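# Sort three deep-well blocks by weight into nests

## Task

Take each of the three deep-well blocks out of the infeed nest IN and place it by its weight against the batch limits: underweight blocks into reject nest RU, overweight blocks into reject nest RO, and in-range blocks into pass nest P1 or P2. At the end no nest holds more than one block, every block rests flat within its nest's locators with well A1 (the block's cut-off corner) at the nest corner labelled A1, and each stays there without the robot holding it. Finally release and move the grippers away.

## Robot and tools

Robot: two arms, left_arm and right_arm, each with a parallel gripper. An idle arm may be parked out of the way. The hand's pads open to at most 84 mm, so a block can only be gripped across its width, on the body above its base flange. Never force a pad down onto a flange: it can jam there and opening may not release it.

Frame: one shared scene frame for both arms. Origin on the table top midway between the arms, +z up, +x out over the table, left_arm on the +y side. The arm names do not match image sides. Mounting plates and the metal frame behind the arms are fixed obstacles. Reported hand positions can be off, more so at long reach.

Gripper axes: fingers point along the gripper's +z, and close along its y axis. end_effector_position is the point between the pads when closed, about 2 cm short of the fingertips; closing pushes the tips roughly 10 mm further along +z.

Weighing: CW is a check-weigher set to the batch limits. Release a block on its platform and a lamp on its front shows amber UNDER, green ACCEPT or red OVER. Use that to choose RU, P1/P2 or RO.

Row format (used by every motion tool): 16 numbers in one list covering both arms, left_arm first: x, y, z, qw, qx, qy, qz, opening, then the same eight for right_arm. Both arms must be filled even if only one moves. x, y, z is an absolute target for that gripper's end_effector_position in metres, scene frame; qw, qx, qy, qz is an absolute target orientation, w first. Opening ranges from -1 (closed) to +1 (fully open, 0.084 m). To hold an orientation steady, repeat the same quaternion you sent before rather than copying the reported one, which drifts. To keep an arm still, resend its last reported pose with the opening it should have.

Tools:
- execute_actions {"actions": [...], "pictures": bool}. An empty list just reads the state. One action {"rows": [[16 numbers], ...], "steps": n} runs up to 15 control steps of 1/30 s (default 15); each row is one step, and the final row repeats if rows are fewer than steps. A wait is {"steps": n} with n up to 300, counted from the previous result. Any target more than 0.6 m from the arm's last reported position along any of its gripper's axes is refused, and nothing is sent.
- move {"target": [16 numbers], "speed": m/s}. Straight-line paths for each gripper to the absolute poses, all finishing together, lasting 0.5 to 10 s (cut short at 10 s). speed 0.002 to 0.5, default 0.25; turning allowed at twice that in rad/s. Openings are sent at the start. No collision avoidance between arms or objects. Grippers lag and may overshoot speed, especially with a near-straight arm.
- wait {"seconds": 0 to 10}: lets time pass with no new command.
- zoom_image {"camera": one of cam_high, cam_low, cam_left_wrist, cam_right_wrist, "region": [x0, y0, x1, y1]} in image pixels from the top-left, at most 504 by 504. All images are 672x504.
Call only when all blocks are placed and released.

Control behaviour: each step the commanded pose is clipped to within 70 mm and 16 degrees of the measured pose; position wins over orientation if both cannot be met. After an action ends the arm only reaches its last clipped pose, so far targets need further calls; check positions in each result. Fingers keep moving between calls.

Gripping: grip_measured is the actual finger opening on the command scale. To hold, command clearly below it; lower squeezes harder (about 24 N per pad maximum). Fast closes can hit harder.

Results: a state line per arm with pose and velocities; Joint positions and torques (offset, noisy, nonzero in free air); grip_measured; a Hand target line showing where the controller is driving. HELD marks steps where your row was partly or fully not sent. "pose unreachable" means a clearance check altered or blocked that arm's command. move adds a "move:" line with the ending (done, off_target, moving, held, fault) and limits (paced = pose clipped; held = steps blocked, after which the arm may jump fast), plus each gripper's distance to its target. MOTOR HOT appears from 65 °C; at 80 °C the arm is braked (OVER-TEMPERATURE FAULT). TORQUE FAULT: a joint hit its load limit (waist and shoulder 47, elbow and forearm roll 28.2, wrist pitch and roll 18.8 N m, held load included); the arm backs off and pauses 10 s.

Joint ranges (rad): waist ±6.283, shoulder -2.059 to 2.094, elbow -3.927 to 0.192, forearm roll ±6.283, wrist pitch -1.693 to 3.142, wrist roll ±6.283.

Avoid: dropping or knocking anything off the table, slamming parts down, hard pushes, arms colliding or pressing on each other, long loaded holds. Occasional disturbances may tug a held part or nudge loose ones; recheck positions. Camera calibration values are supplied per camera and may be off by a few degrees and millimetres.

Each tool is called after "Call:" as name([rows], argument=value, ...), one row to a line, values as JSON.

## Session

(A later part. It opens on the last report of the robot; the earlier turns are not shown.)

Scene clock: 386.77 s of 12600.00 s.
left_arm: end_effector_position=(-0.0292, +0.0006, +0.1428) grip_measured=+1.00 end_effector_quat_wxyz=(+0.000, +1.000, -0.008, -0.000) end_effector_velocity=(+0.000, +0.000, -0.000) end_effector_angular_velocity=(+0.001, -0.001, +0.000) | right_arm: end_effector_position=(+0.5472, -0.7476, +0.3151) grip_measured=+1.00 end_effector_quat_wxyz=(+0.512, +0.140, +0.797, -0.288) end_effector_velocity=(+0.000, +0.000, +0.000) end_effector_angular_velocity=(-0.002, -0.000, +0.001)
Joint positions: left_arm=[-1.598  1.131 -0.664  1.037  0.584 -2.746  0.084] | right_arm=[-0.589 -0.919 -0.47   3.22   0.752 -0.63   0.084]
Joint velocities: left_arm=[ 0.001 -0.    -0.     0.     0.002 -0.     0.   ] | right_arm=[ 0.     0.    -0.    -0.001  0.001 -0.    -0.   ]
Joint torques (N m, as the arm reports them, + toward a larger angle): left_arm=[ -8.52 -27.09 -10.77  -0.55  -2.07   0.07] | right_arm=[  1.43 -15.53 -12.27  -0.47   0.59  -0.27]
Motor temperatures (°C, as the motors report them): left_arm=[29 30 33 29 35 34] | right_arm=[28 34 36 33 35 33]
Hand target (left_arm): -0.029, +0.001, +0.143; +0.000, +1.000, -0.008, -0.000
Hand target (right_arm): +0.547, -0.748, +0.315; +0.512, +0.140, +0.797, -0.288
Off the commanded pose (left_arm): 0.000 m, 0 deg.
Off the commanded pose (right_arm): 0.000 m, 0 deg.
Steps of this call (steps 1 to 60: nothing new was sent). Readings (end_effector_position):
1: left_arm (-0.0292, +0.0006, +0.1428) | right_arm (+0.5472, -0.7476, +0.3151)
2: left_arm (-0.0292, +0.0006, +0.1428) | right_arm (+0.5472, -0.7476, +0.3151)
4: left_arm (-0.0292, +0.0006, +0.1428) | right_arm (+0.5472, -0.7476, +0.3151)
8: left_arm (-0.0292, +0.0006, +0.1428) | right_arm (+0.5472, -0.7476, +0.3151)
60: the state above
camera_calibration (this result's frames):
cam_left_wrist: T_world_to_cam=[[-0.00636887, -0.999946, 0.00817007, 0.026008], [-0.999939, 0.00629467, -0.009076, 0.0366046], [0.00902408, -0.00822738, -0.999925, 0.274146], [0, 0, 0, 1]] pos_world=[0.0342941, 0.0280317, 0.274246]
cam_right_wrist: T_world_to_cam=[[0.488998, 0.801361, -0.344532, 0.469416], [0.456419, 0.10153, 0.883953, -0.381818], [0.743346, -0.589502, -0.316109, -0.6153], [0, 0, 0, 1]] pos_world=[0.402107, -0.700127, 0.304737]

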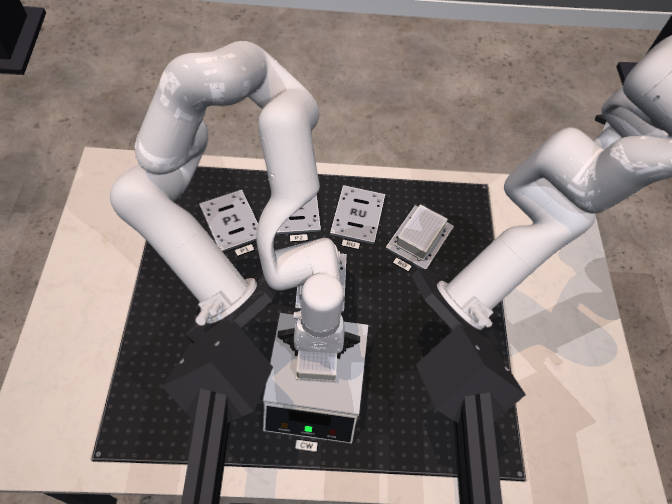

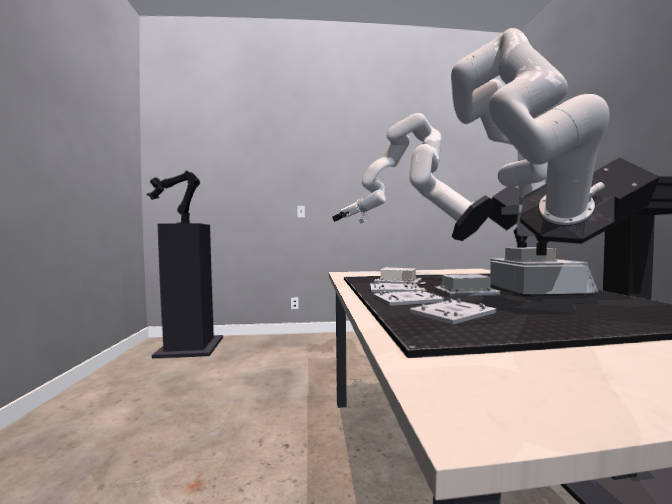

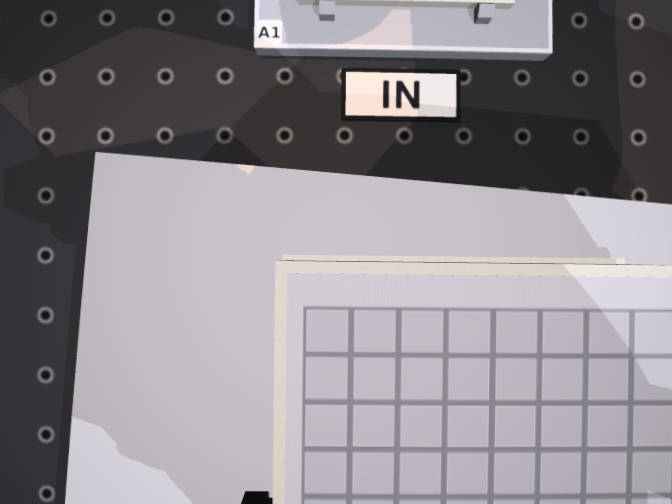

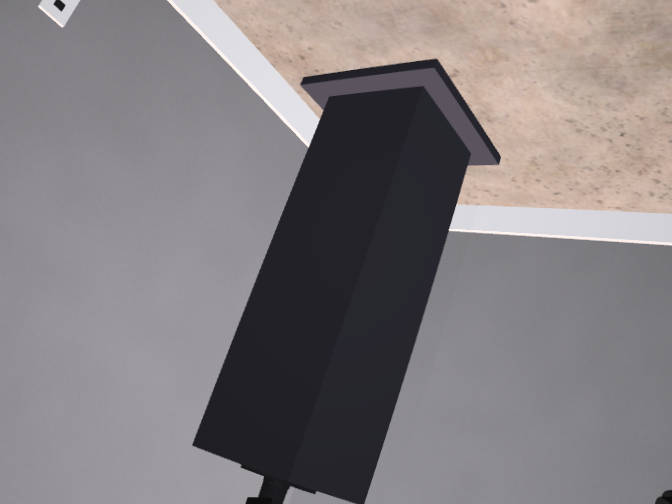

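Call:
move(target=[-0.0292,0.0006,0.1428,0,1,-0.008,0,0.2,0.5472,-0.7476,0.3151,0.512,0.140,0.797,-0.288,1])

Call:
move(target=[-0.0292,0.0006,0.17,0,1,-0.008,0,0.2,0.5472,-0.7476,0.3151,0.512,0.140,0.797,-0.288,1], speed=0.05)

Call:
move(target=[0.30,0.04,0.16,0,1,0.03,0,0.2,0.5472,-0.7476,0.3151,0.512,0.140,0.797,-0.288,1], speed=0.13)

Call:
move(target=[0.4226,0.0823,0.094,0,0.99725,0.0741,0,0.2,0.5472,-0.7476,0.3151,0.512,0.140,0.797,-0.288,1], speed=0.08)

Scene clock: 398.00 s of 12600.00 s.
left_arm: end_effector_position=(-0.0292, +0.0005, +0.1428) grip_measured=+0.96 end_effector_quat_wxyz=(+0.000, +1.000, -0.008, -0.000) end_effector_velocity=(+0.000, +0.000, -0.000) end_effector_angular_velocity=(+0.000, -0.000, +0.000) | right_arm: end_effector_position=(+0.5472, -0.7476, +0.3151) grip_measured=+1.00 end_effector_quat_wxyz=(+0.512, +0.140, +0.797, -0.288) end_effector_velocity=(+0.000, -0.000, +0.000) end_effector_angular_velocity=(-0.001, -0.002, -0.000)
Joint positions: left_arm=[-1.598  1.131 -0.664  1.037  0.584 -2.746  0.083] | right_arm=[-0.589 -0.919 -0.47   3.22   0.752 -0.63   0.084]
Joint velocities: left_arm=[ 0. -0.  0.  0.  0. -0.  0.] | right_arm=[ 0.001  0.     0.     0.     0.002  0.    -0.   ]
Joint torques (N m, as the arm reports them, + toward a larger angle): left_arm=[ -8.34 -26.01 -10.36  -0.46  -1.95   0.08] | right_arm=[  1.32 -15.28 -12.34  -0.25   0.99  -0.5 ]
Motor temperatures (°C, as the motors report them): left_arm=[29 30 34 29 35 34] | right_arm=[28 34 36 33 35 33]
Hand target (left_arm): -0.029, +0.001, +0.143; +0.000, +1.000, -0.008, -0.000
Hand target (right_arm): +0.547, -0.748, +0.315; +0.512, +0.140, +0.797, -0.288
Off the commanded pose (left_arm): 0.000 m, 0 deg.
Off the commanded pose (right_arm): 0.000 m, 0 deg.
After step 90, 7.53 s passed at rest.
move: done
camera_calibration (this result's frames):
cam_left_wrist: T_world_to_cam=[[-0.00629114, -0.999945, 0.008343, 0.0258986], [-0.99994, 0.00621595, -0.00900781, 0.0365889], [0.00895546, -0.00839917, -0.999925, 0.27419], [0, 0, 0, 1]] pos_world=[0.0342941, 0.0279728, 0.274283]
cam_right_wrist: T_world_to_cam=[[0.488998, 0.801361, -0.344532, 0.469416], [0.456419, 0.10153, 0.883953, -0.381819], [0.743345, -0.589502, -0.316109, -0.6153], [0, 0, 0, 1]] pos_world=[0.402107, -0.700127, 0.304737]

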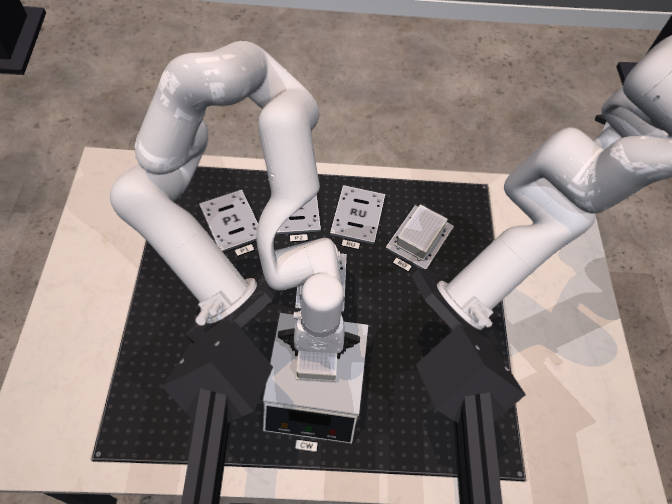

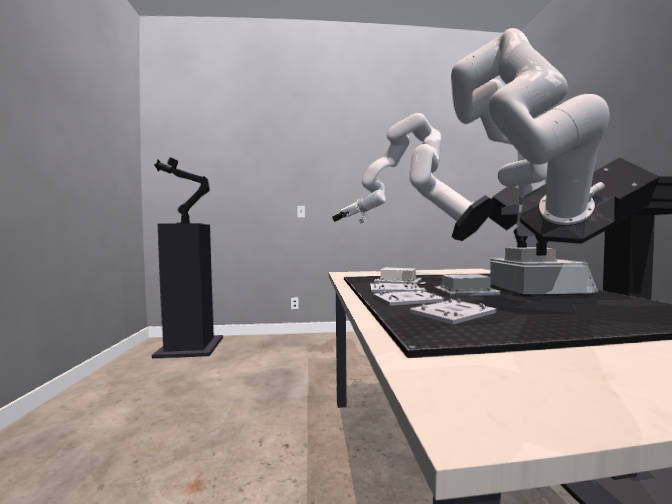

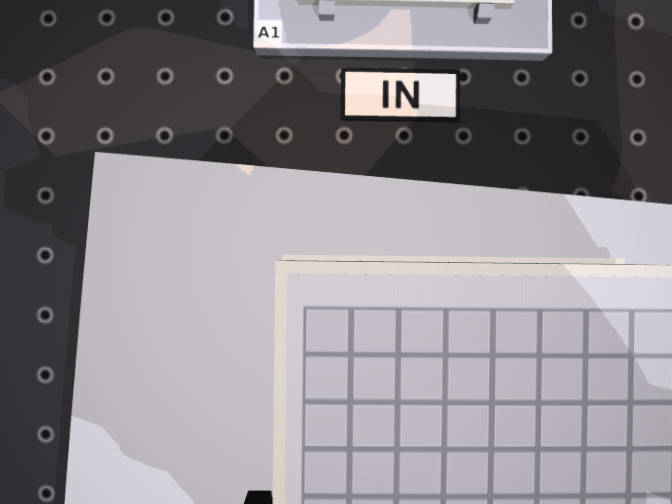

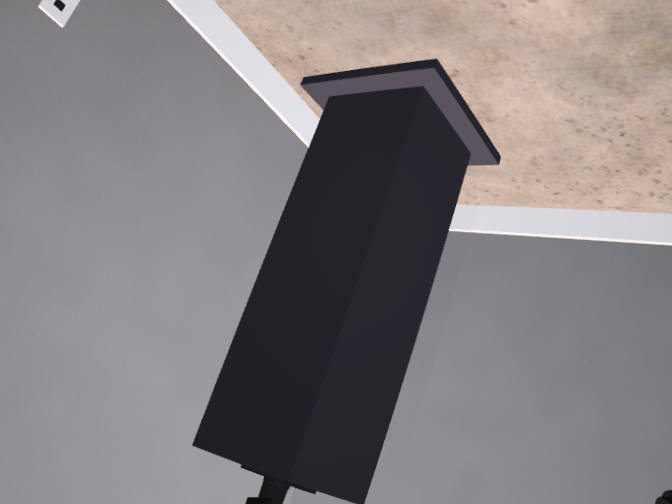

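Scene clock: 398.97 s of 12600.00 s.
left_arm: end_effector_position=(-0.0292, +0.0007, +0.1696) grip_measured=+0.96 end_effector_quat_wxyz=(+0.000, +1.000, -0.008, +0.000) end_effector_velocity=(-0.000, +0.000, +0.003) end_effector_angular_velocity=(+0.003, -0.002, -0.001) | right_arm: end_effector_position=(+0.5472, -0.7476, +0.3151) grip_measured=+1.00 end_effector_quat_wxyz=(+0.512, +0.140, +0.797, -0.288) end_effector_velocity=(+0.000, -0.000, +0.000) end_effector_angular_velocity=(-0.002, -0.000, +0.001)
Joint positions: left_arm=[-1.684  1.045 -0.631  0.863  0.585 -2.63   0.083] | right_arm=[-0.589 -0.919 -0.47   3.22   0.752 -0.63   0.084]
Joint velocities: left_arm=[-0.011 -0.007  0.    -0.026  0.004  0.018  0.   ] | right_arm=[-0.     0.    -0.    -0.002  0.001  0.     0.   ]
Joint torques (N m, as the arm reports them, + toward a larger angle): left_arm=[ -8.23 -27.01 -12.86  -0.41  -2.14   0.  ] | right_arm=[  1.56 -15.39 -12.02  -0.48   0.79   0.03]
Motor temperatures (°C, as the motors report them): left_arm=[29 30 34 29 35 34] | right_arm=[28 34 36 33 35 33]
Hand target (left_arm): -0.029, +0.001, +0.170; -0.000, +1.000, -0.008, +0.000
Hand target (right_arm): +0.547, -0.748, +0.315; +0.512, +0.140, +0.797, -0.288
Off the commanded pose (left_arm): 0.000 m, 0 deg.
Off the commanded pose (right_arm): 0.000 m, 0 deg.
move: done
camera_calibration (this result's frames):
cam_left_wrist: T_world_to_cam=[[-0.00626254, -0.999946, 0.00826441, 0.0258474], [-0.999939, 0.00618721, -0.00910951, 0.0368739], [0.00905789, -0.00832096, -0.999924, 0.300955], [0, 0, 0, 1]] pos_world=[0.0343076, 0.0281221, 0.301055]
cam_right_wrist: T_world_to_cam=[[0.488998, 0.801361, -0.344532, 0.469416], [0.456419, 0.10153, 0.883953, -0.381818], [0.743346, -0.589502, -0.316109, -0.6153], [0, 0, 0, 1]] pos_world=[0.402107, -0.700127, 0.304737]

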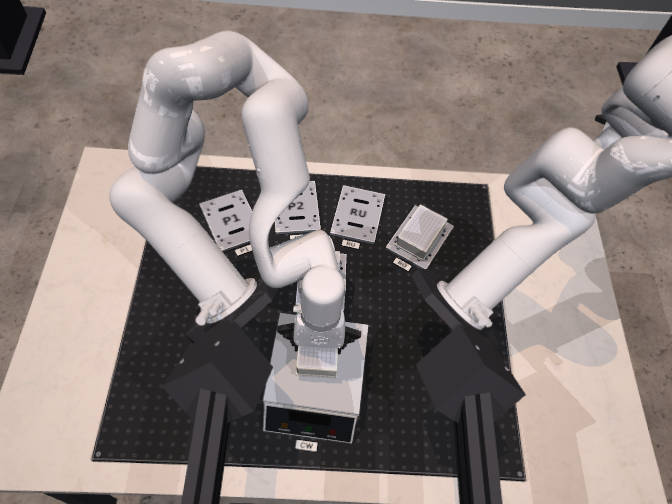

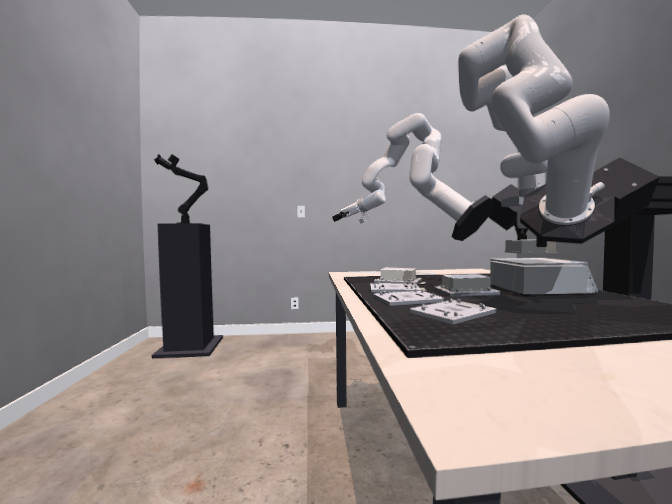

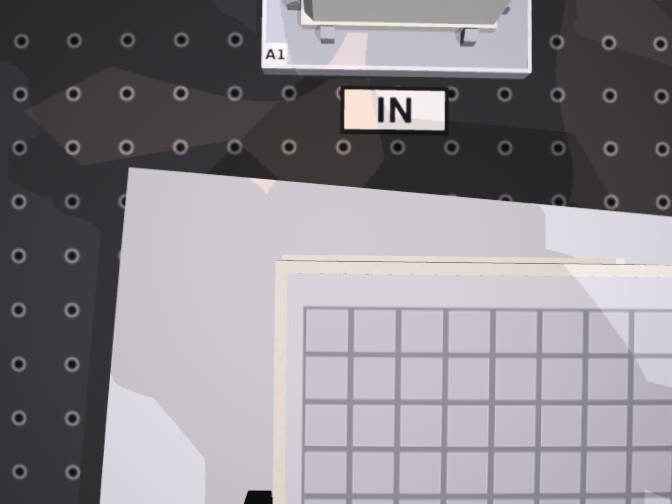

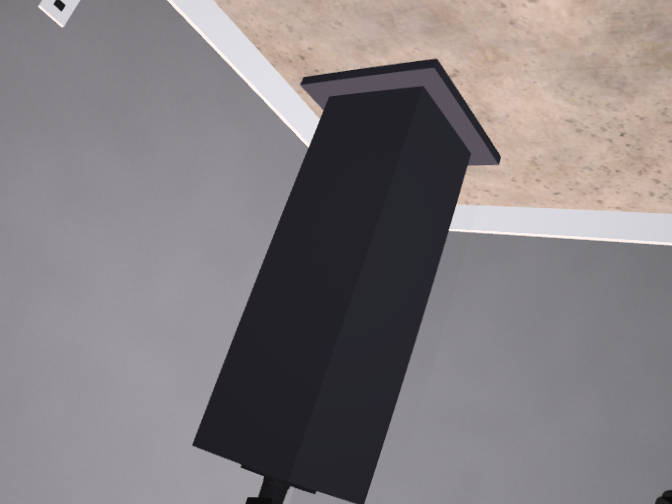

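Scene clock: 402.07 s of 12600.00 s.
left_arm: end_effector_position=(+0.2990, +0.0389, +0.1608) grip_measured=+0.96 end_effector_quat_wxyz=(-0.000, +1.000, +0.030, -0.000) end_effector_velocity=(+0.003, -0.001, +0.000) end_effector_angular_velocity=(-0.002, -0.000, +0.000) | right_arm: end_effector_position=(+0.5472, -0.7476, +0.3151) grip_measured=+1.00 end_effector_quat_wxyz=(+0.512, +0.140, +0.797, -0.288) end_effector_velocity=(+0.000, -0.000, +0.000) end_effector_angular_velocity=(-0.002, -0.000, +0.000)
Joint positions: left_arm=[-0.744  0.334 -0.551  1.338  0.936 -2.035  0.083] | right_arm=[-0.589 -0.919 -0.47   3.22   0.752 -0.63   0.084]
Joint velocities: left_arm=[ 0.003 -0.002 -0.006 -0.002 -0.001  0.008  0.   ] | right_arm=[-0.    -0.    -0.    -0.001  0.001 -0.    -0.   ]
Joint torques (N m, as the arm reports them, + toward a larger angle): left_arm=[-14.08 -18.    -7.53  -0.65  -2.25  -0.03] | right_arm=[  1.46 -15.72 -12.18  -0.48   1.06  -0.19]
Motor temperatures (°C, as the motors report them): left_arm=[29 30 34 29 35 34] | right_arm=[28 34 36 33 35 33]
Hand target (left_arm): +0.299, +0.039, +0.161; +0.000, +1.000, +0.030, -0.000
Hand target (right_arm): +0.547, -0.748, +0.315; +0.512, +0.140, +0.797, -0.288
Off the commanded pose (left_arm): 0.002 m, 0 deg.
Off the commanded pose (right_arm): 0.000 m, 0 deg.
move: done
camera_calibration (this result's frames):
cam_left_wrist: T_world_to_cam=[[0.0689065, -0.99759, 0.00813078, 0.0436691], [-0.997583, -0.0689747, -0.00841993, 0.366825], [0.00896046, -0.00753094, -0.999931, 0.289469], [0, 0, 0, 1]] pos_world=[0.360336, 0.0710455, 0.292182]
cam_right_wrist: T_world_to_cam=[[0.488998, 0.801361, -0.344532, 0.469416], [0.456419, 0.10153, 0.883953, -0.381819], [0.743345, -0.589502, -0.316109, -0.6153], [0, 0, 0, 1]] pos_world=[0.402107, -0.700127, 0.304737]

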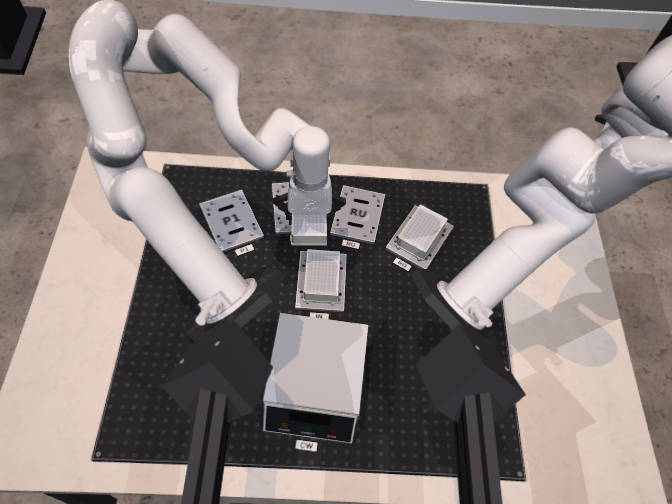

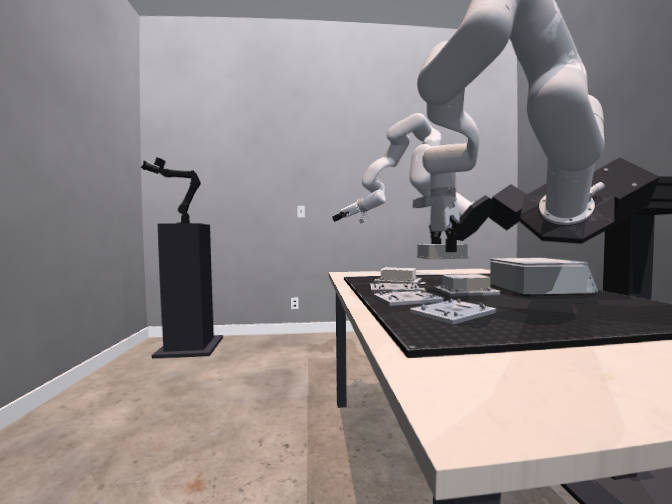

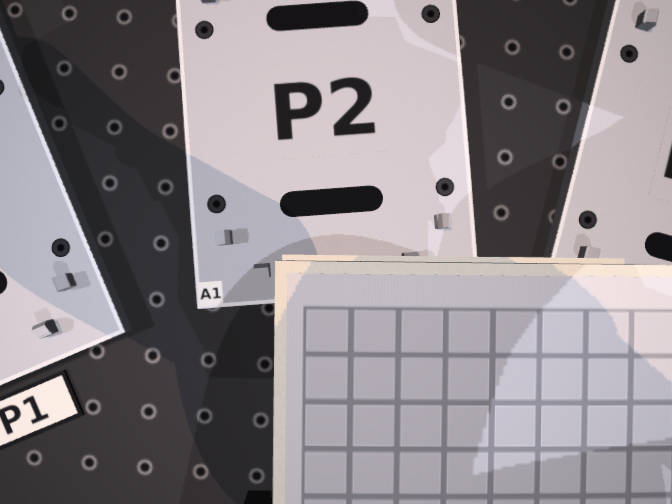

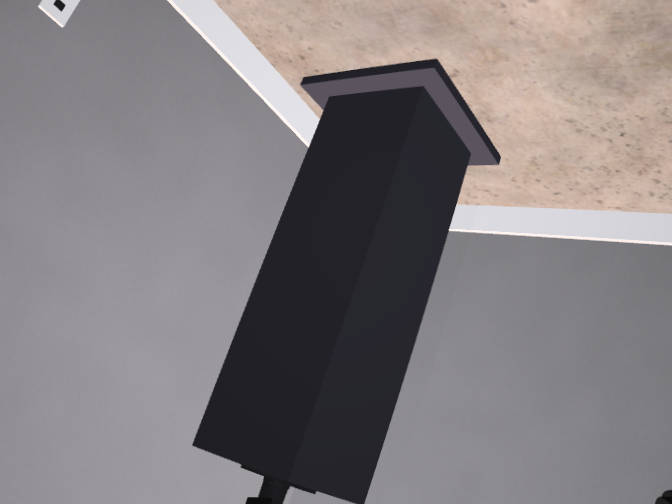

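Scene clock: 404.40 s of 12600.00 s.
left_arm: end_effector_position=(+0.4223, +0.0817, +0.0943) grip_measured=+0.96 end_effector_quat_wxyz=(-0.000, +0.997, +0.074, -0.000) end_effector_velocity=(+0.002, +0.001, -0.002) end_effector_angular_velocity=(+0.002, +0.001, +0.002) | right_arm: end_effector_position=(+0.5472, -0.7476, +0.3151) grip_measured=+1.00 end_effector_quat_wxyz=(+0.512, +0.140, +0.797, -0.288) end_effector_velocity=(+0.000, +0.000, +0.000) end_effector_angular_velocity=(-0.001, +0.000, +0.001)
Joint positions: left_arm=[-0.404  0.33  -0.758  1.484  0.863 -1.839  0.083] | right_arm=[-0.589 -0.919 -0.47   3.22   0.752 -0.63   0.084]
Joint velocities: left_arm=[ 0.005  0.002 -0.006  0.     0.     0.004 -0.   ] | right_arm=[-0.    -0.    -0.    -0.002  0.    -0.     0.   ]
Joint torques (N m, as the arm reports them, + toward a larger angle): left_arm=[-15.56 -22.22  -5.22  -0.59  -2.19  -0.06] | right_arm=[  0.95 -14.8  -12.25  -0.34   0.88   0.02]
Motor temperatures (°C, as the motors report them): left_arm=[29 30 34 29 35 34] | right_arm=[28 34 36 33 35 33]
Hand target (left_arm): +0.423, +0.082, +0.094; -0.000, +0.997, +0.074, -0.000
Hand target (right_arm): +0.547, -0.748, +0.315; +0.512, +0.140, +0.797, -0.288
Off the commanded pose (left_arm): 0.001 m, 0 deg.
Off the commanded pose (right_arm): 0.000 m, 0 deg.
move: done
camera_calibration (this result's frames):
cam_left_wrist: T_world_to_cam=[[0.156847, -0.98759, 0.00809249, 0.0404159], [-0.987576, -0.156914, -0.00847741, 0.495163], [0.00964204, -0.00666229, -0.999931, 0.221872], [0, 0, 0, 1]] pos_world=[0.480533, 0.119091, 0.225728]
cam_right_wrist: T_world_to_cam=[[0.488998, 0.801361, -0.344532, 0.469416], [0.456419, 0.10153, 0.883953, -0.381818], [0.743346, -0.589502, -0.316109, -0.6153], [0, 0, 0, 1]] pos_world=[0.402107, -0.700127, 0.304737]

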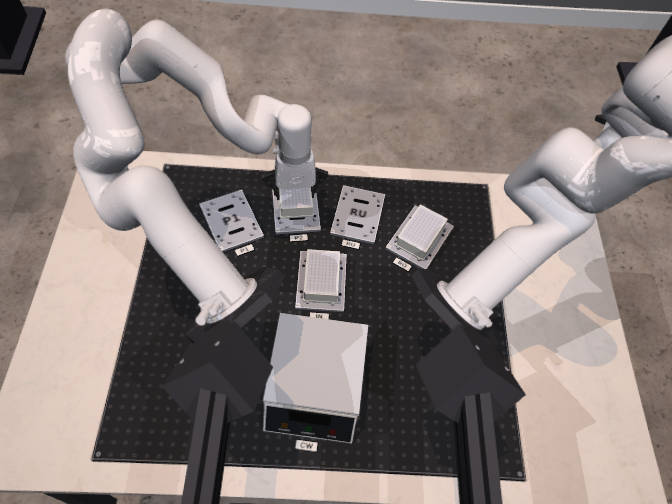

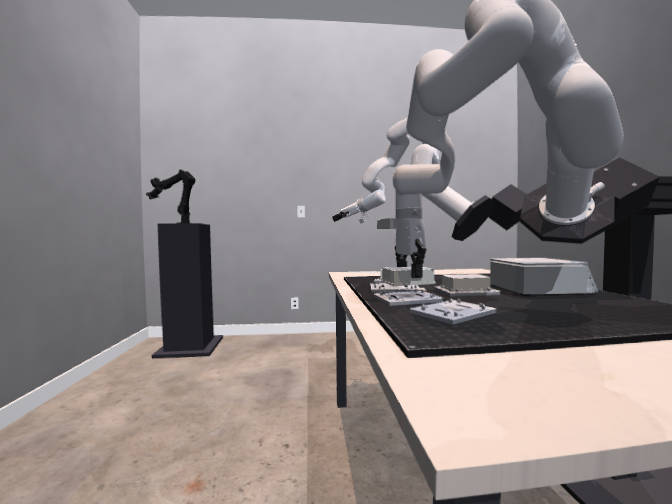

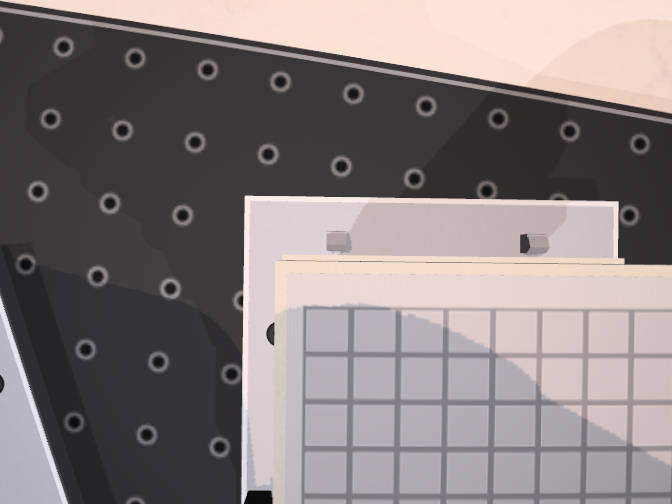

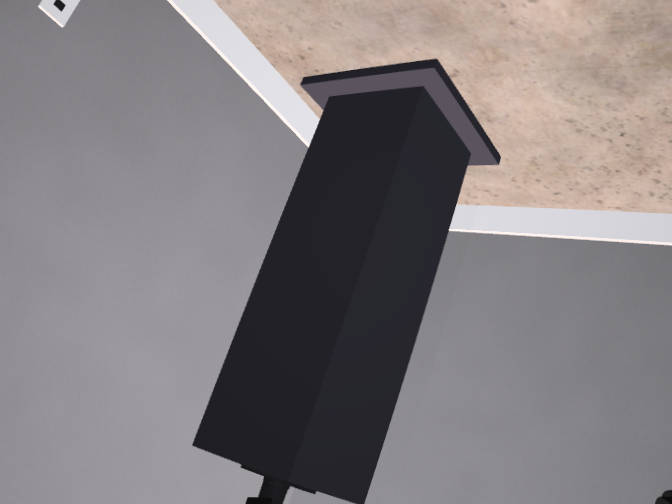

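Call:
move(target=[0.4238,0.0796,0.066,0,0.99725,0.0741,0,0.2,0.5472,-0.7476,0.3151,0.512,0.140,0.797,-0.288,1], speed=0.025)

Call:
move(target=[0.4238,0.0796,0.0548,0,0.99725,0.0741,0,0.2,0.5472,-0.7476,0.3151,0.512,0.140,0.797,-0.288,1], speed=0.006)

Scene clock: 419.13 s of 12600.00 s.
left_arm: end_effector_position=(+0.4238, +0.0795, +0.0662) grip_measured=+0.96 end_effector_quat_wxyz=(+0.000, +0.997, +0.074, -0.000) end_effector_velocity=(+0.000, +0.000, -0.002) end_effector_angular_velocity=(-0.000, -0.000, +0.001) | right_arm: end_effector_position=(+0.5472, -0.7476, +0.3151) grip_measured=+1.00 end_effector_quat_wxyz=(+0.512, +0.140, +0.797, -0.288) end_effector_velocity=(+0.000, +0.000, +0.000) end_effector_angular_velocity=(-0.000, -0.000, +0.000)
Joint positions: left_arm=[-0.349  0.405 -0.806  1.558  0.839 -1.874  0.083] | right_arm=[-0.589 -0.919 -0.47   3.22   0.752 -0.63   0.084]
Joint velocities: left_arm=[ 0.004  0.005 -0.004  0.005 -0.002 -0.003  0.   ] | right_arm=[ 0.    -0.     0.    -0.     0.    -0.001  0.   ]
Joint torques (N m, as the arm reports them, + toward a larger angle): left_arm=[-16.05 -23.5   -3.98  -0.68  -2.27   0.09] | right_arm=[  1.61 -15.03 -12.33  -0.63   0.92  -0.04]
Motor temperatures (°C, as the motors report them): left_arm=[29 30 33 29 35 34] | right_arm=[28 34 36 33 35 33]
Hand target (left_arm): +0.424, +0.080, +0.066; +0.000, +0.997, +0.074, -0.000
Hand target (right_arm): +0.547, -0.748, +0.315; +0.512, +0.140, +0.797, -0.288
Off the commanded pose (left_arm): 0.000 m, 0 deg.
Off the commanded pose (right_arm): 0.000 m, 0 deg.
After step 90, 10.23 s passed at rest.
move: done
camera_calibration (this result's frames):
cam_left_wrist: T_world_to_cam=[[0.157302, -0.987515, 0.00833869, 0.0380894], [-0.987498, -0.157375, -0.00898414, 0.496128], [0.0101843, -0.00682121, -0.999925, 0.193558], [0, 0, 0, 1]] pos_world=[0.481963, 0.117012, 0.197683]
cam_right_wrist: T_world_to_cam=[[0.488998, 0.801361, -0.344532, 0.469416], [0.456419, 0.10153, 0.883953, -0.381818], [0.743346, -0.589502, -0.316109, -0.6153], [0, 0, 0, 1]] pos_world=[0.402107, -0.700127, 0.304737]

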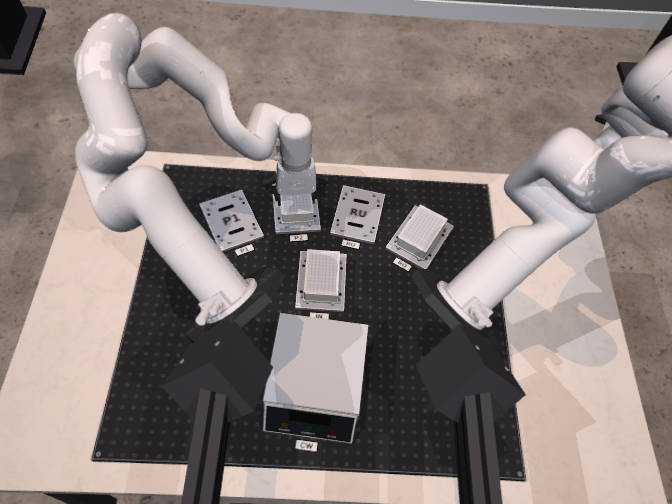

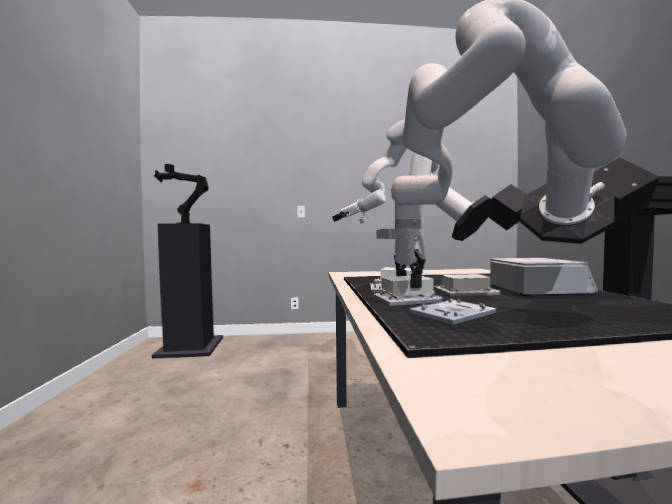

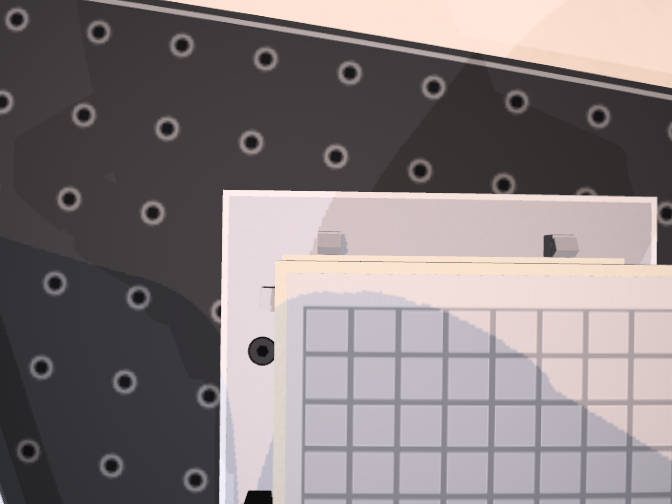

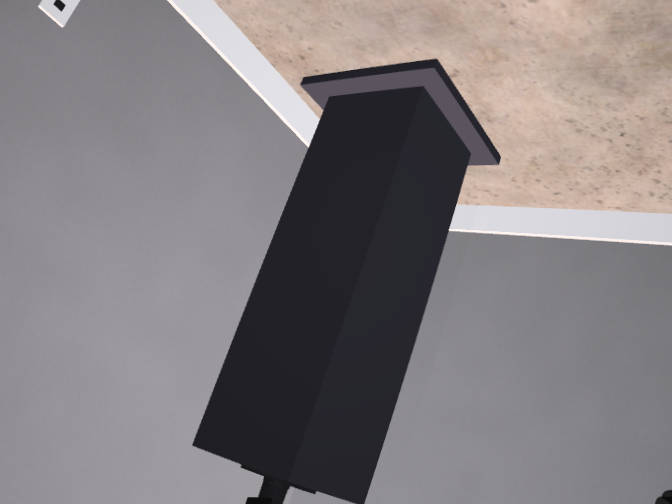

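Scene clock: 421.27 s of 12600.00 s.
left_arm: end_effector_position=(+0.4239, +0.0795, +0.0557) grip_measured=+0.96 end_effector_quat_wxyz=(+0.000, +0.997, +0.074, +0.000) end_effector_velocity=(+0.000, +0.000, -0.001) end_effector_angular_velocity=(+0.001, -0.001, +0.001) | right_arm: end_effector_position=(+0.5472, -0.7476, +0.3151) grip_measured=+1.00 end_effector_quat_wxyz=(+0.512, +0.140, +0.797, -0.288) end_effector_velocity=(+0.000, +0.000, +0.000) end_effector_angular_velocity=(-0.000, -0.000, -0.000)
Joint positions: left_arm=[-0.328  0.431 -0.823  1.587  0.831 -1.887  0.083] | right_arm=[-0.589 -0.919 -0.47   3.22   0.752 -0.63   0.084]
Joint velocities: left_arm=[ 0.002  0.002 -0.001  0.003  0.001 -0.003  0.   ] | right_arm=[ 0.001 -0.     0.     0.001  0.001 -0.001  0.   ]
Joint torques (N m, as the arm reports them, + toward a larger angle): left_arm=[-13.33 -16.72  -5.98   0.02  -2.94  -0.22] | right_arm=[  1.62 -15.2  -11.69  -0.9    0.76  -0.03]
Motor temperatures (°C, as the motors report them): left_arm=[29 30 33 29 35 34] | right_arm=[28 34 36 33 35 33]
Hand target (left_arm): +0.424, +0.080, +0.055; +0.000, +0.997, +0.074, -0.000
Hand target (right_arm): +0.547, -0.748, +0.315; +0.512, +0.140, +0.797, -0.288
Off the commanded pose (left_arm): 0.001 m, 0 deg.
Off the commanded pose (right_arm): 0.000 m, 0 deg.
move: done
camera_calibration (this result's frames):
cam_left_wrist: T_world_to_cam=[[0.156903, -0.987576, 0.00861603, 0.0382466], [-0.987552, -0.156984, -0.00981902, 0.496152], [0.0110496, -0.00696815, -0.999915, 0.182616], [0, 0, 0, 1]] pos_world=[0.481957, 0.116932, 0.187142]
cam_right_wrist: T_world_to_cam=[[0.488998, 0.801361, -0.344532, 0.469416], [0.456419, 0.10153, 0.883953, -0.381818], [0.743346, -0.589502, -0.316109, -0.615301], [0, 0, 0, 1]] pos_world=[0.402107, -0.700127, 0.304737]

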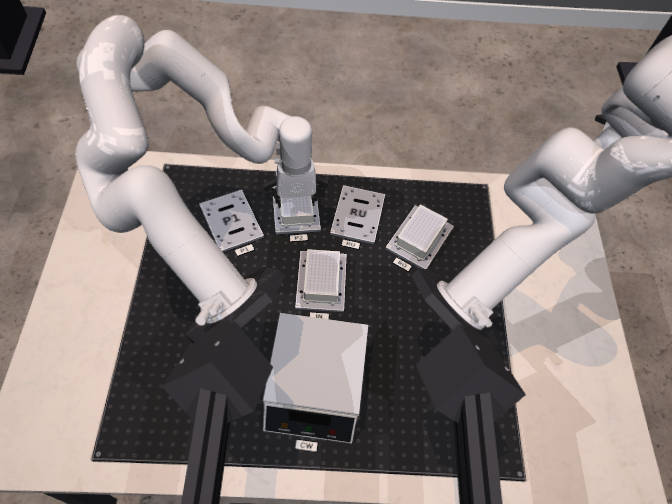

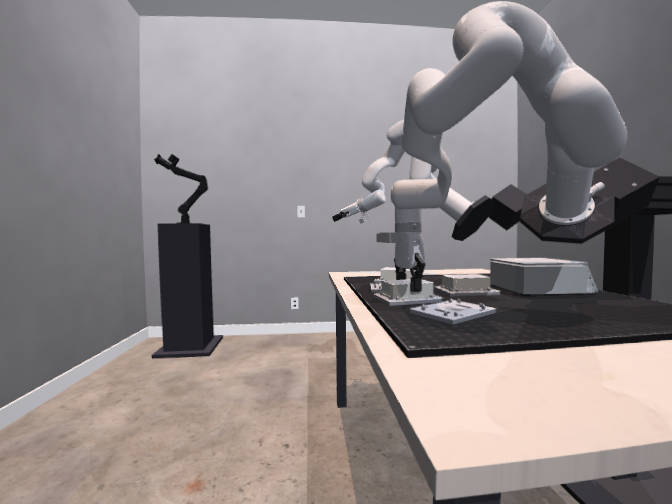

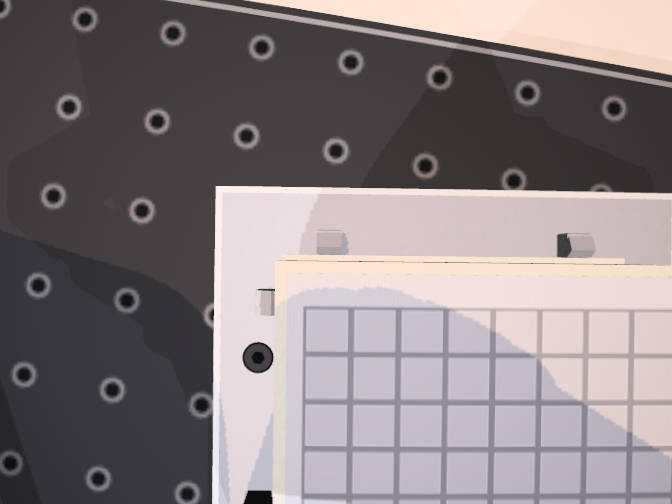

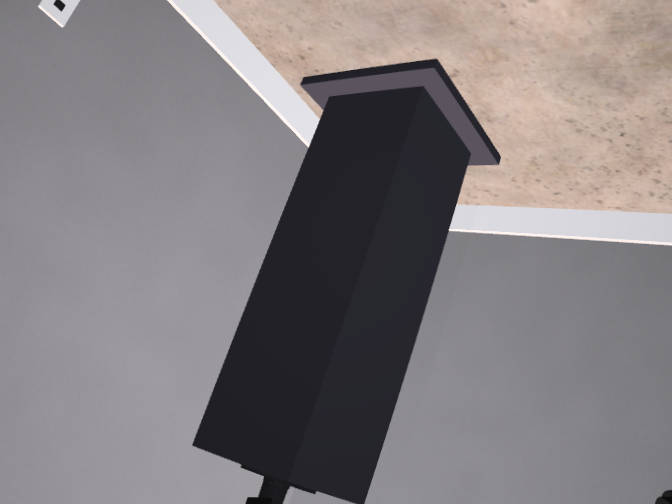

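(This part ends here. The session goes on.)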